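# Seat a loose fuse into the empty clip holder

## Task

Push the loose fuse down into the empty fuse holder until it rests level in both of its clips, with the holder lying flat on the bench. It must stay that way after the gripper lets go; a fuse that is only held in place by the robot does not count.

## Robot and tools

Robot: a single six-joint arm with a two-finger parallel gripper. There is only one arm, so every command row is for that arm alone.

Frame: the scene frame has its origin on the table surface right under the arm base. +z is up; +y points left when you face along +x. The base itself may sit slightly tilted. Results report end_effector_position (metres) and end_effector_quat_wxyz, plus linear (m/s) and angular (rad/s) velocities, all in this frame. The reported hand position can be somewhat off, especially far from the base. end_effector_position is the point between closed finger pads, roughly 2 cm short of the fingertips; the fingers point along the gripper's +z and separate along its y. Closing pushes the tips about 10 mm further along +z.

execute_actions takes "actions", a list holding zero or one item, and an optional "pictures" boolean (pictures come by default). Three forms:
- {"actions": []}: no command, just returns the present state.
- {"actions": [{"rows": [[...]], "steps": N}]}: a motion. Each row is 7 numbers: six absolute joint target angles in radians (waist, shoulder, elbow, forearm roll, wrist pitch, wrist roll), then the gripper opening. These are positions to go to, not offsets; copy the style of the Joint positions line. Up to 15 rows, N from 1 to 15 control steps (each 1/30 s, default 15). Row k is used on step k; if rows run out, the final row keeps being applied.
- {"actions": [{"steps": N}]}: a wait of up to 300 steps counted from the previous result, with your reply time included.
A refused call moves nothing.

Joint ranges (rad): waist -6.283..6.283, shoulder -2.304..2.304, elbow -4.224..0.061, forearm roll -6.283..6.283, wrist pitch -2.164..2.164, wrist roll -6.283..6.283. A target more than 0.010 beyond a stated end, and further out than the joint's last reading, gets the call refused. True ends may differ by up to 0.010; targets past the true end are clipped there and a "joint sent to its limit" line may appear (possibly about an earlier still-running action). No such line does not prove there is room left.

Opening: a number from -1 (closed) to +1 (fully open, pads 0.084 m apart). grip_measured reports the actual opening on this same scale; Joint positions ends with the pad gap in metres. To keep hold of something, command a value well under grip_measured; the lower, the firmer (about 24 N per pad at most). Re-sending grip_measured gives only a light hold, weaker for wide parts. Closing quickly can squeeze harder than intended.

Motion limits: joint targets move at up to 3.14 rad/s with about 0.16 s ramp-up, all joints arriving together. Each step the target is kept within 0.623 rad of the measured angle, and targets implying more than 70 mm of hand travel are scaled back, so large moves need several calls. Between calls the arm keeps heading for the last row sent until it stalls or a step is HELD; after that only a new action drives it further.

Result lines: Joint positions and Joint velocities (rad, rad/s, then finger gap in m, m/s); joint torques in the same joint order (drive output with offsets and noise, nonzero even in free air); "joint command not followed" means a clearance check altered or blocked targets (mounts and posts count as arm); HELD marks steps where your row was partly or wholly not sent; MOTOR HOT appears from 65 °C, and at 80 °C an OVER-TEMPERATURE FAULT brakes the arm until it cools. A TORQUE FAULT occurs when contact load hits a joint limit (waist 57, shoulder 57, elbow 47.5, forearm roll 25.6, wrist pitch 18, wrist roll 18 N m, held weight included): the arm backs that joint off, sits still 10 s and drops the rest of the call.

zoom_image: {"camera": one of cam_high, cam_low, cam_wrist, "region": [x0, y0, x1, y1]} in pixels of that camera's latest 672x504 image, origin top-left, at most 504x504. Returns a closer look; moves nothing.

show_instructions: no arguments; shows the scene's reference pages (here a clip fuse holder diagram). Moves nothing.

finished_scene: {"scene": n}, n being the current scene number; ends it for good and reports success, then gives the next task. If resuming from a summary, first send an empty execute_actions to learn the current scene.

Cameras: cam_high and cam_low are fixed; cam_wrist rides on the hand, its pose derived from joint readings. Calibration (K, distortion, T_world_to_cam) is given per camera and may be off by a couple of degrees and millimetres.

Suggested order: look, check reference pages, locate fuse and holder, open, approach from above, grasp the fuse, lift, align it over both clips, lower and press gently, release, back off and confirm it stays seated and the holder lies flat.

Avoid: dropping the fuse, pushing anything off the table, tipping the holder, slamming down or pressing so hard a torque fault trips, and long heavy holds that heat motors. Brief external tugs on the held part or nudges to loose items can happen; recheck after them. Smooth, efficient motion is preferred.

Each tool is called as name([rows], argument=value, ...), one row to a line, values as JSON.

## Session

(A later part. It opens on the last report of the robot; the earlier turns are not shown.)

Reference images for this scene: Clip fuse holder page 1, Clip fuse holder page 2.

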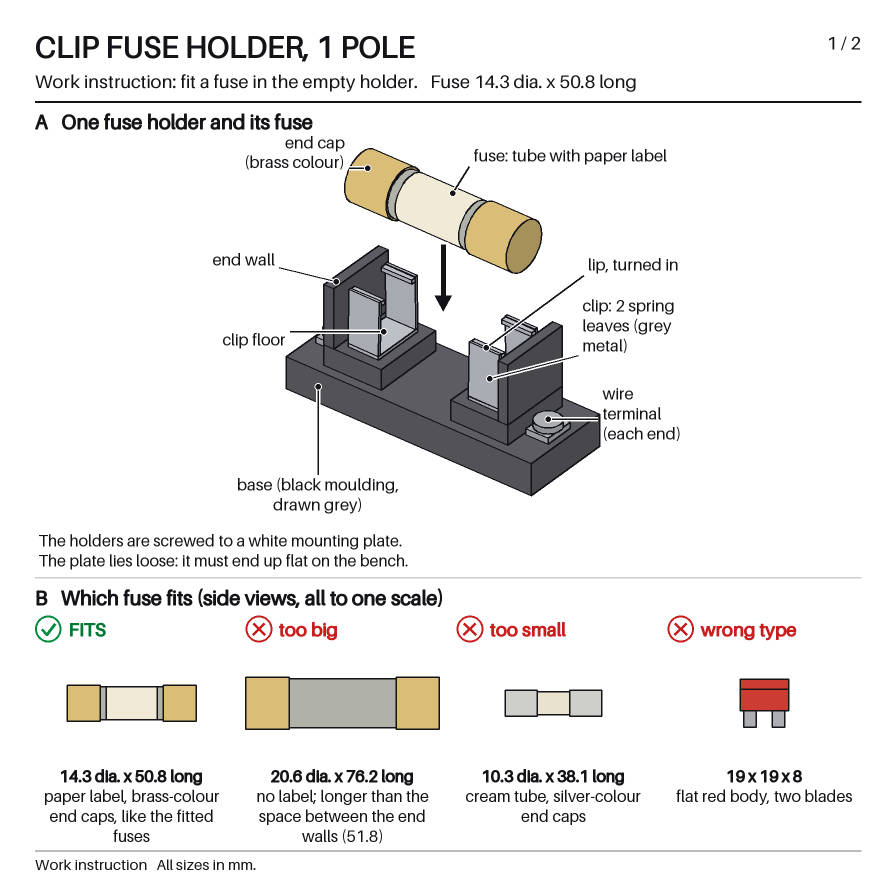

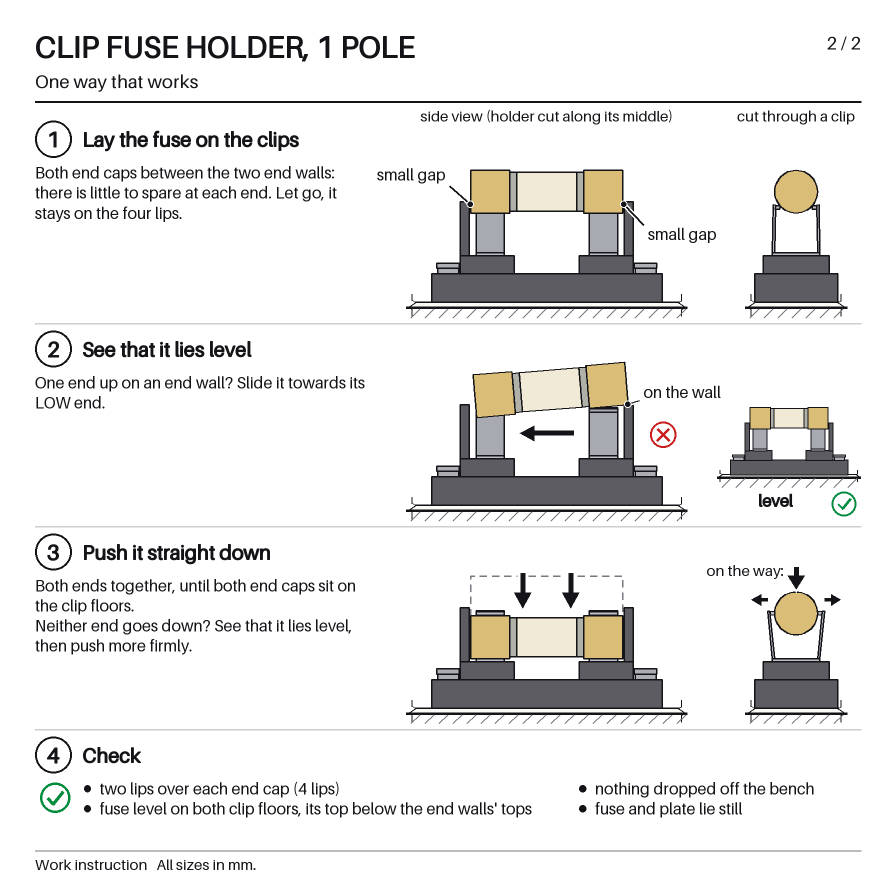

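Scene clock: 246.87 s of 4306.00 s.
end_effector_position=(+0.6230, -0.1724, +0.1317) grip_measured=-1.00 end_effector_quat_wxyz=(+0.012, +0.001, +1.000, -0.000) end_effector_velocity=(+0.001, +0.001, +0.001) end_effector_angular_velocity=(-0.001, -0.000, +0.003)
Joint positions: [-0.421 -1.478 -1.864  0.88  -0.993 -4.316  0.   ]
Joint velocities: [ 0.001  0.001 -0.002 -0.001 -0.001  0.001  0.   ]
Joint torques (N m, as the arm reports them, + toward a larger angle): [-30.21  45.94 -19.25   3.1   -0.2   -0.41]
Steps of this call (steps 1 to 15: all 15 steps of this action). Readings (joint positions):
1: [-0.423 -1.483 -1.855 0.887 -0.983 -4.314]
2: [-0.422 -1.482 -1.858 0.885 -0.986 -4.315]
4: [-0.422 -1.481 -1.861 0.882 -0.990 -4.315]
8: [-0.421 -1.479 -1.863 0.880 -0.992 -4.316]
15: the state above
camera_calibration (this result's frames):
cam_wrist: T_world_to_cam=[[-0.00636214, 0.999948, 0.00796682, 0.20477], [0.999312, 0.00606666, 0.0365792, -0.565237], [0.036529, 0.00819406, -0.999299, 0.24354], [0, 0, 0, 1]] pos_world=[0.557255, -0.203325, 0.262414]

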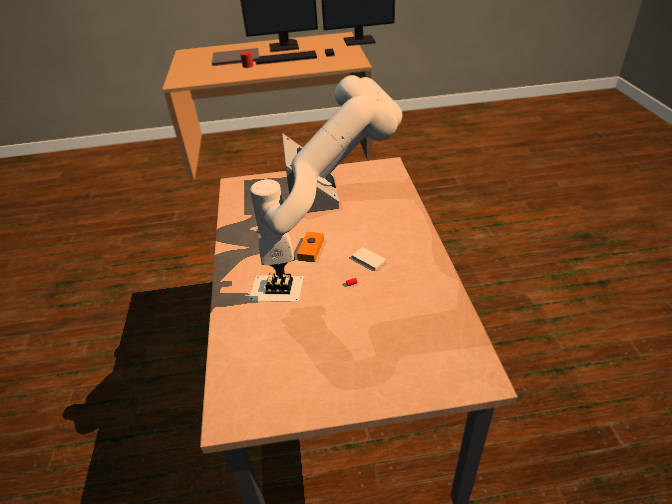

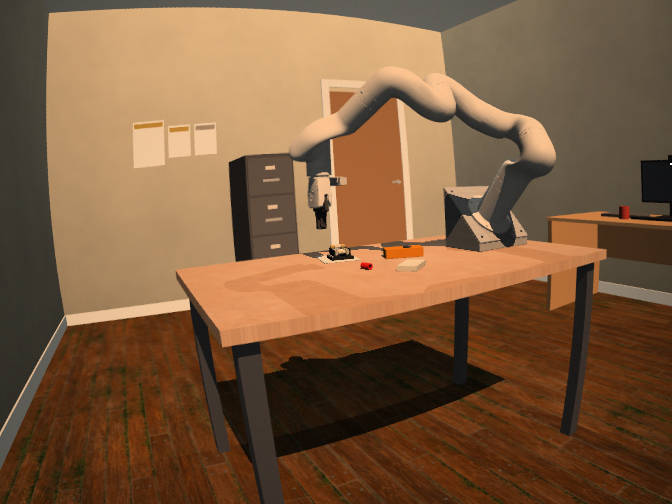

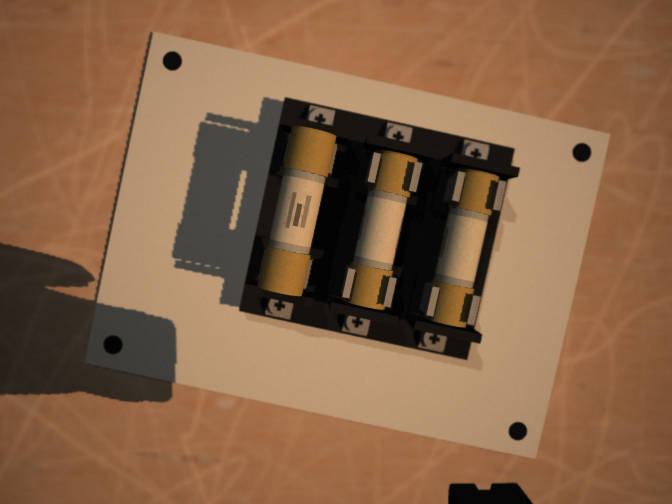

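execute_actions([
  {"rows":[[-0.4567,-1.5374,-1.7323,0.9623,-0.8856,-4.3052,-1]],"steps":15},
])

Scene clock: 267.13 s of 4306.00 s.
end_effector_position=(+0.5538, -0.2160, +0.0741) grip_measured=-1.00 end_effector_quat_wxyz=(+0.013, +0.102, +0.995, +0.001) end_effector_velocity=(-0.015, -0.009, -0.012) end_effector_angular_velocity=(-0.006, -0.003, -0.047)
Joint positions: [-0.456 -1.536 -1.736  0.96  -0.888 -4.305  0.   ]
Joint velocities: [-0.008 -0.01   0.029  0.021  0.029  0.003  0.   ]
Joint torques (N m, as the arm reports them, + toward a larger angle): [-28.23  43.89 -18.06   3.27  -0.03  -0.54]
Steps of this call (steps 1 to 15: the robot went on to your last target; steps 16 to 90: nothing new was sent; then 16.77 s passed at rest; steps 91 to 105: all 15 steps of this action). Readings (joint positions):
91: [-0.421 -1.478 -1.864 0.880 -0.993 -4.316]
92: [-0.422 -1.479 -1.860 0.884 -0.988 -4.315]
94: [-0.430 -1.491 -1.831 0.902 -0.964 -4.313]
98: [-0.447 -1.523 -1.767 0.939 -0.916 -4.308]
105: the state above
camera_calibration (this result's frames):
cam_wrist: T_world_to_cam=[[0.194376, 0.980834, 0.0135149, 0.132674], [0.980139, -0.194753, 0.0373958, -0.526511], [0.0393112, 0.0059776, -0.999209, 0.186842], [0, 0, 0, 1]] pos_world=[0.482921, -0.233788, 0.20459]

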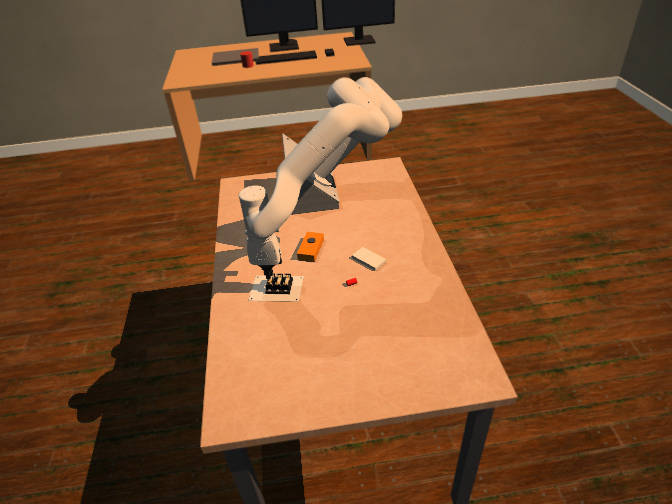

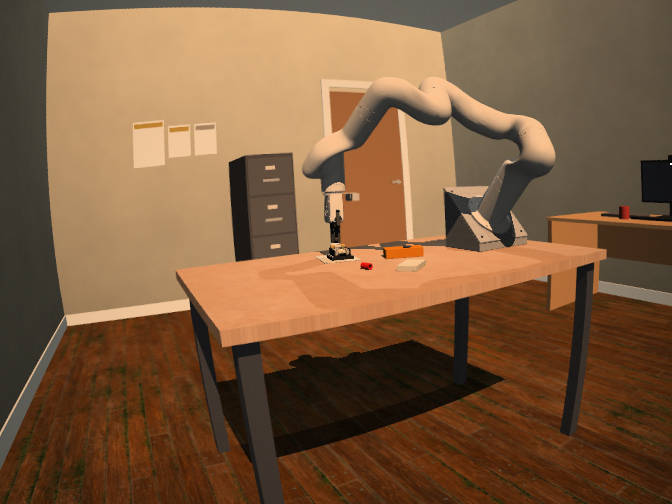

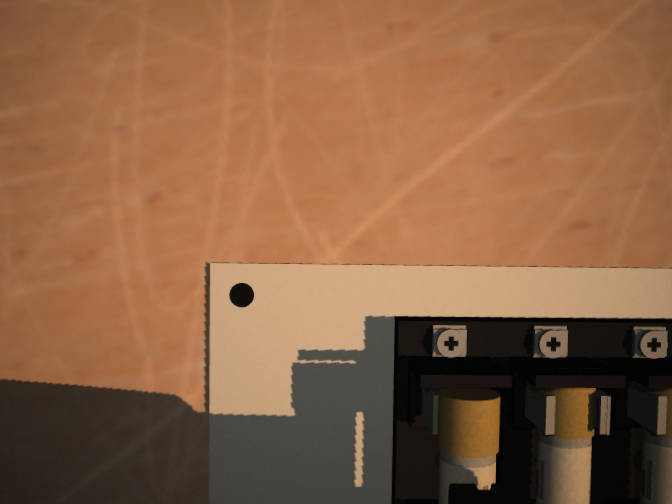

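execute_actions([
  {"rows":[[-0.4542,-1.5397,-1.7281,0.9690,-0.8815,-4.3110,-1],[-0.4542,-1.5397,-1.7281,0.9690,-0.8815,-4.3110,-1],[-0.4542,-1.5397,-1.7281,0.9690,-0.8815,-4.3110,-1],[-0.4507,-1.5443,-1.7297,0.9740,-0.8792,-4.3135,-1],[-0.4507,-1.5443,-1.7297,0.9740,-0.8792,-4.3135,-1],[-0.4507,-1.5443,-1.7297,0.9740,-0.8792,-4.3135,-1],[-0.4472,-1.5489,-1.7313,0.9790,-0.8769,-4.3161,-1],[-0.4472,-1.5489,-1.7313,0.9790,-0.8769,-4.3161,-1],[-0.4472,-1.5489,-1.7313,0.9790,-0.8769,-4.3161,-1],[-0.4436,-1.5534,-1.7329,0.9841,-0.8746,-4.3186,-1],[-0.4436,-1.5534,-1.7329,0.9841,-0.8746,-4.3186,-1],[-0.4436,-1.5534,-1.7329,0.9841,-0.8746,-4.3186,-1],[-0.4401,-1.5580,-1.7345,0.9891,-0.8723,-4.3212,-1]],"steps":15},
])

Scene clock: 281.80 s of 4306.00 s.
end_effector_position=(+0.5521, -0.2167, +0.0621) grip_measured=-1.00 end_effector_quat_wxyz=(+0.014, +0.104, +0.994, +0.002) end_effector_velocity=(-0.005, -0.002, -0.042) end_effector_angular_velocity=(-0.008, +0.009, -0.008)
Joint positions: [-0.446 -1.55  -1.735  0.983 -0.878 -4.318  0.   ]
Joint velocities: [ 0.041 -0.052 -0.01   0.053  0.036 -0.024  0.   ]
Joint torques (N m, as the arm reports them, + toward a larger angle): [-6.62 15.25 -6.75  4.38  2.56 -0.41]
Steps of this call (steps 1 to 15: the robot went on to your last target; steps 16 to 90: nothing new was sent; then 11.17 s passed at rest; steps 91 to 105: all 15 steps of this action). Readings (joint positions):
91: [-0.457 -1.537 -1.732 0.962 -0.885 -4.305]
92: [-0.456 -1.538 -1.732 0.963 -0.885 -4.306]
94: [-0.455 -1.539 -1.730 0.966 -0.884 -4.308]
98: [-0.452 -1.543 -1.730 0.972 -0.880 -4.312]
105: the state above
camera_calibration (this result's frames):
cam_wrist: T_world_to_cam=[[0.198773, 0.979934, 0.0147765, 0.131087], [0.979138, -0.199215, 0.0400348, -0.52513], [0.0421752, 0.00651038, -0.999089, 0.173421], [0, 0, 0, 1]] pos_world=[0.480804, -0.234199, 0.192349]

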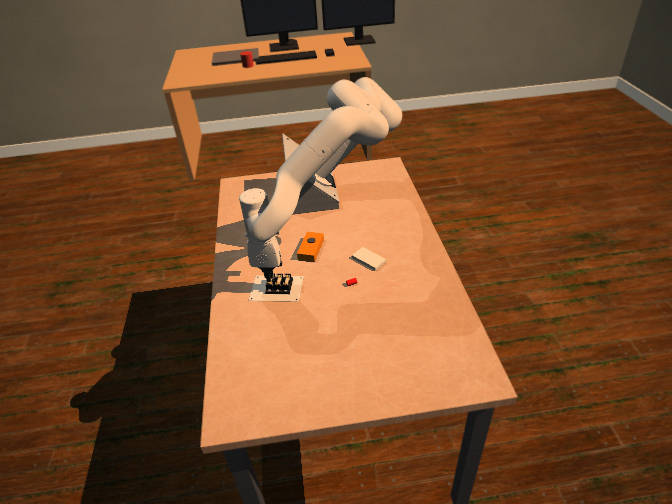

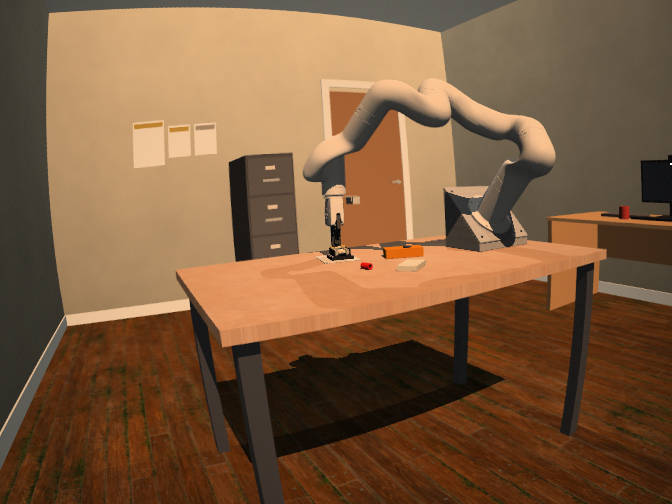

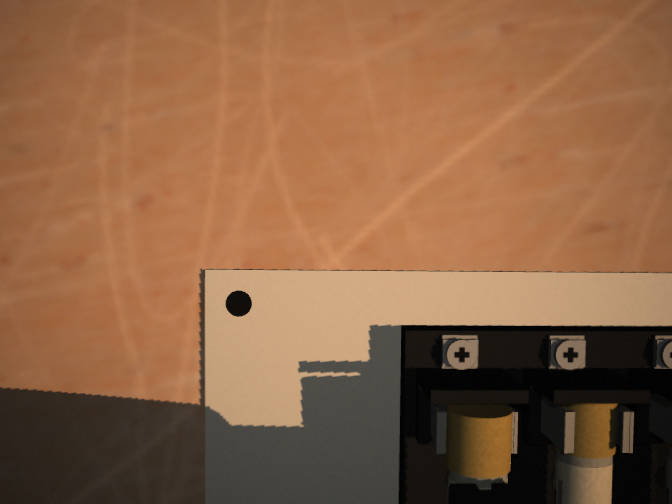

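Continue: targets 3U, 3.5U, 4U.

execute_actions([
  {"rows":[[-0.4383,-1.5602,-1.7353,0.9916,-0.8711,-4.3224,-1],[-0.4365,-1.5625,-1.7361,0.9942,-0.8700,-4.3237,-1],[-0.4365,-1.5625,-1.7361,0.9942,-0.8700,-4.3237,-1],[-0.4365,-1.5625,-1.7361,0.9942,-0.8700,-4.3237,-1],[-0.4365,-1.5625,-1.7361,0.9942,-0.8700,-4.3237,-1],[-0.4347,-1.5648,-1.7369,0.9967,-0.8688,-4.3250,-1],[-0.4347,-1.5648,-1.7369,0.9967,-0.8688,-4.3250,-1],[-0.4347,-1.5648,-1.7369,0.9967,-0.8688,-4.3250,-1],[-0.4330,-1.5671,-1.7377,0.9992,-0.8677,-4.3263,-1]],"steps":15},
])

Scene clock: 293.07 s of 4306.00 s.
end_effector_position=(+0.5518, -0.2165, +0.0519) grip_measured=-1.00 end_effector_quat_wxyz=(+0.014, +0.104, +0.994, +0.002) end_effector_velocity=(-0.000, -0.002, +0.000) end_effector_angular_velocity=(-0.006, -0.005, -0.004)
Joint positions: [-0.436 -1.563 -1.739  0.998 -0.871 -4.326  0.   ]
Joint velocities: [-0.001  0.002  0.006  0.006  0.009 -0.003  0.   ]
Joint torques (N m, as the arm reports them, + toward a larger angle): [ 0.49  8.77 -6.84  6.08  3.38 -0.39]
Steps of this call (steps 1 to 15: the robot went on to your last target; steps 16 to 90: nothing new was sent; then 7.77 s passed at rest; steps 91 to 105: all 15 steps of this action). Readings (joint positions):
91: [-0.440 -1.558 -1.735 0.989 -0.872 -4.321]
92: [-0.440 -1.558 -1.735 0.990 -0.872 -4.321]
94: [-0.439 -1.559 -1.735 0.991 -0.872 -4.322]
98: [-0.438 -1.561 -1.737 0.994 -0.872 -4.324]
105: the state above
camera_calibration (this result's frames):
cam_wrist: T_world_to_cam=[[0.199031, 0.979889, 0.0142596, 0.131081], [0.979119, -0.199447, 0.0393213, -0.524353], [0.0413745, 0.00613564, -0.999125, 0.163602], [0, 0, 0, 1]] pos_world=[0.480546, -0.234029, 0.182208]

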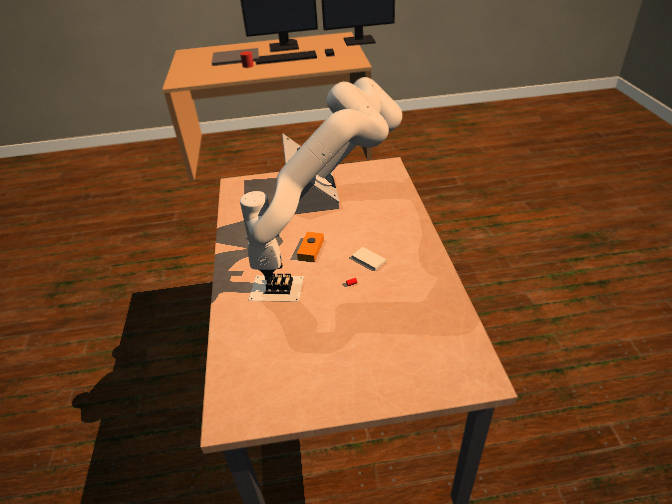

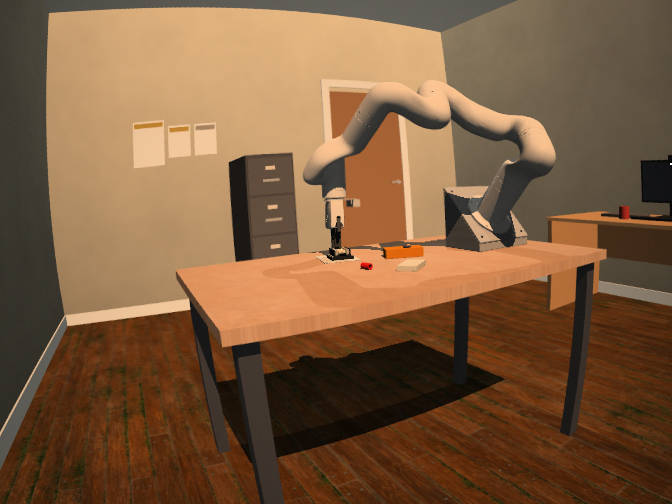

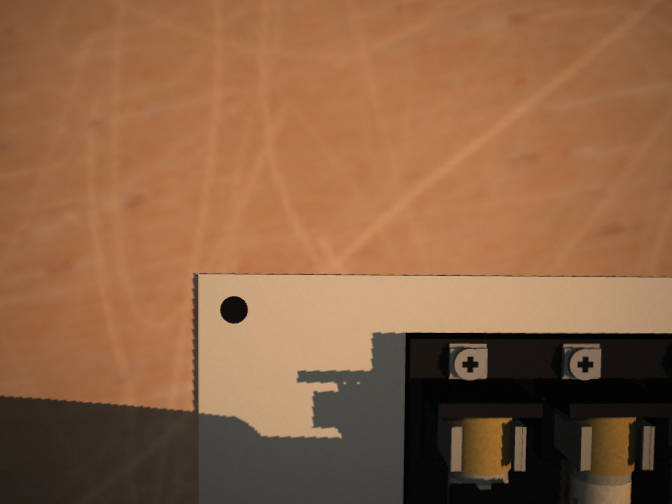

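This end is seated. Lift, then view.

execute_actions([
  {"rows":[[-0.4578,-1.5352,-1.7265,0.9639,-0.8838,-4.3084,-1],[-0.4578,-1.5352,-1.7265,0.9639,-0.8838,-4.3084,-1],[-0.4578,-1.5352,-1.7265,0.9639,-0.8838,-4.3084,-1],[-0.4578,-1.5352,-1.7265,0.9639,-0.8838,-4.3084,-1],[-0.4578,-1.5352,-1.7265,0.9639,-0.8838,-4.3084,-1],[-0.4578,-1.5352,-1.7265,0.9639,-0.8838,-4.3084,-1],[-0.4205,-1.4779,-1.8647,0.8795,-0.9933,-4.316,-1]],"steps":15},
])

execute_actions([
  {"steps":10},
])

Scene clock: 304.57 s of 4306.00 s.
end_effector_position=(+0.6099, -0.1828, +0.1187) grip_measured=-1.00 end_effector_quat_wxyz=(+0.014, +0.022, +1.000, -0.000) end_effector_velocity=(+0.158, +0.109, +0.149) end_effector_angular_velocity=(-0.024, +0.003, +0.460)
Joint positions: [-0.427 -1.49  -1.836  0.899 -0.967 -4.315  0.   ]
Joint velocities: [ 0.071  0.145 -0.306 -0.194 -0.252 -0.01   0.   ]
Joint torques (N m, as the arm reports them, + toward a larger angle): [-34.25  29.71 -10.54   4.01   0.05  -0.35]
Steps of this call (steps 1 to 15: the robot went on to your last target; steps 16 to 90: nothing new was sent; then 8.00 s passed at rest; steps 91 to 105: all 15 steps of this action). Readings (joint positions):
91: [-0.436 -1.562 -1.738 0.999 -0.870 -4.326]
92: [-0.437 -1.560 -1.736 0.996 -0.870 -4.324]
94: [-0.442 -1.554 -1.730 0.985 -0.870 -4.318]
98: [-0.452 -1.540 -1.732 0.966 -0.882 -4.312]
105: the state above
camera_calibration (this result's frames):
cam_wrist: T_world_to_cam=[[0.0361836, 0.999312, 0.00817265, 0.189064], [0.998516, -0.0364854, 0.0404372, -0.559389], [0.0407076, 0.00669736, -0.999149, 0.228206], [0, 0, 0, 1]] pos_world=[0.542428, -0.210872, 0.249087]

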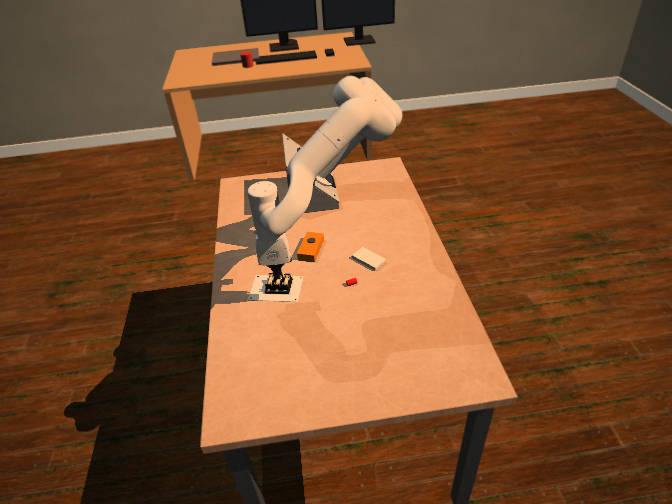

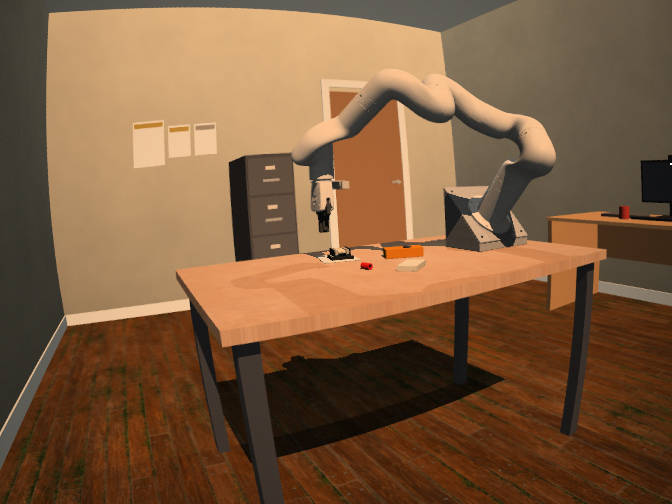

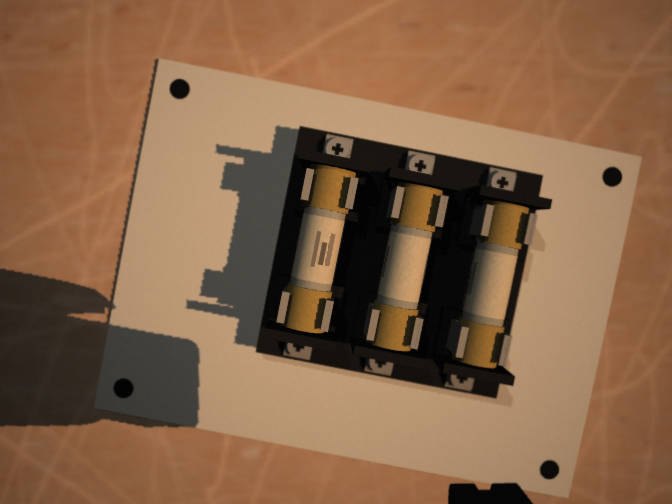

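Scene clock: 304.90 s of 4306.00 s.
end_effector_position=(+0.6223, -0.1729, +0.1310) grip_measured=-1.00 end_effector_quat_wxyz=(+0.012, +0.002, +1.000, +0.000) end_effector_velocity=(+0.007, +0.004, +0.007) end_effector_angular_velocity=(-0.003, -0.002, +0.018)
Joint positions: [-0.421 -1.479 -1.863  0.88  -0.992 -4.316  0.   ]
Joint velocities: [ 0.002  0.007 -0.012 -0.007 -0.009  0.     0.   ]
Joint torques (N m, as the arm reports them, + toward a larger angle): [-29.53  43.93 -18.74   2.81  -0.15  -0.32]
Steps of this call (steps 1 to 10: the robot went on to your last target). Readings (joint positions):
1: [-0.425 -1.486 -1.845 0.894 -0.975 -4.315]
2: [-0.424 -1.483 -1.851 0.890 -0.980 -4.315]
4: [-0.422 -1.481 -1.857 0.885 -0.987 -4.316]
8: [-0.421 -1.479 -1.862 0.881 -0.992 -4.316]
10: the state above
camera_calibration (this result's frames):
cam_wrist: T_world_to_cam=[[-0.00459045, 0.999955, 0.00834108, 0.204059], [0.999334, 0.00428537, 0.0362325, -0.564747], [0.0361952, 0.00850185, -0.999309, 0.243121], [0, 0, 0, 1]] pos_world=[0.556508, -0.203696, 0.261713]

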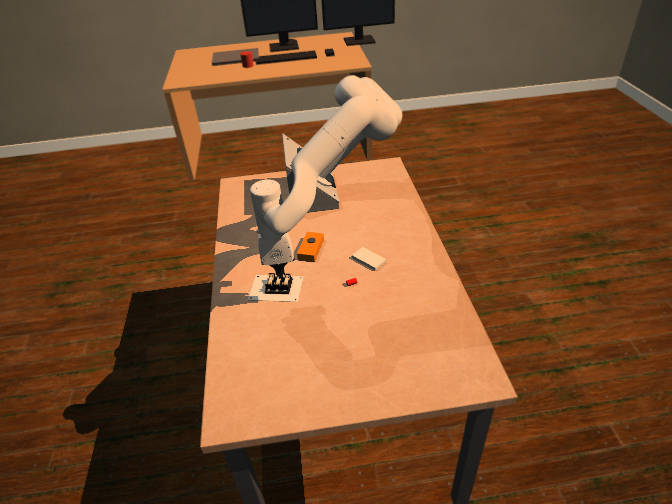

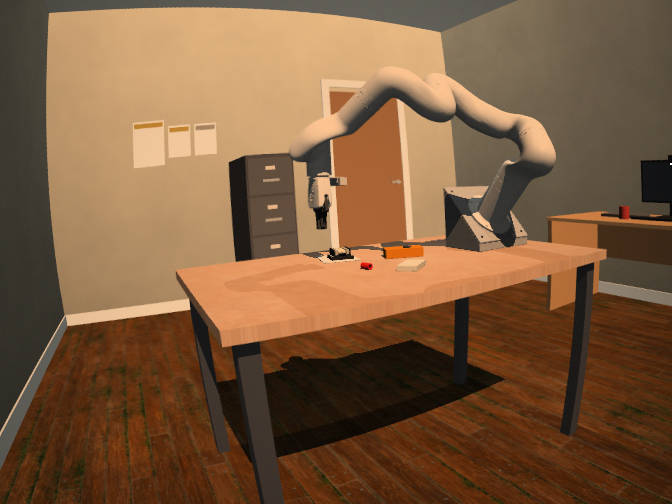

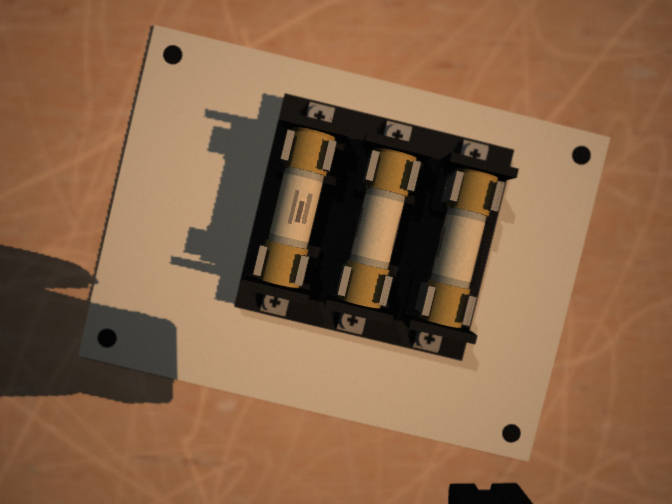

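finished_scene(scene=2)

The scene is finished: the task was done.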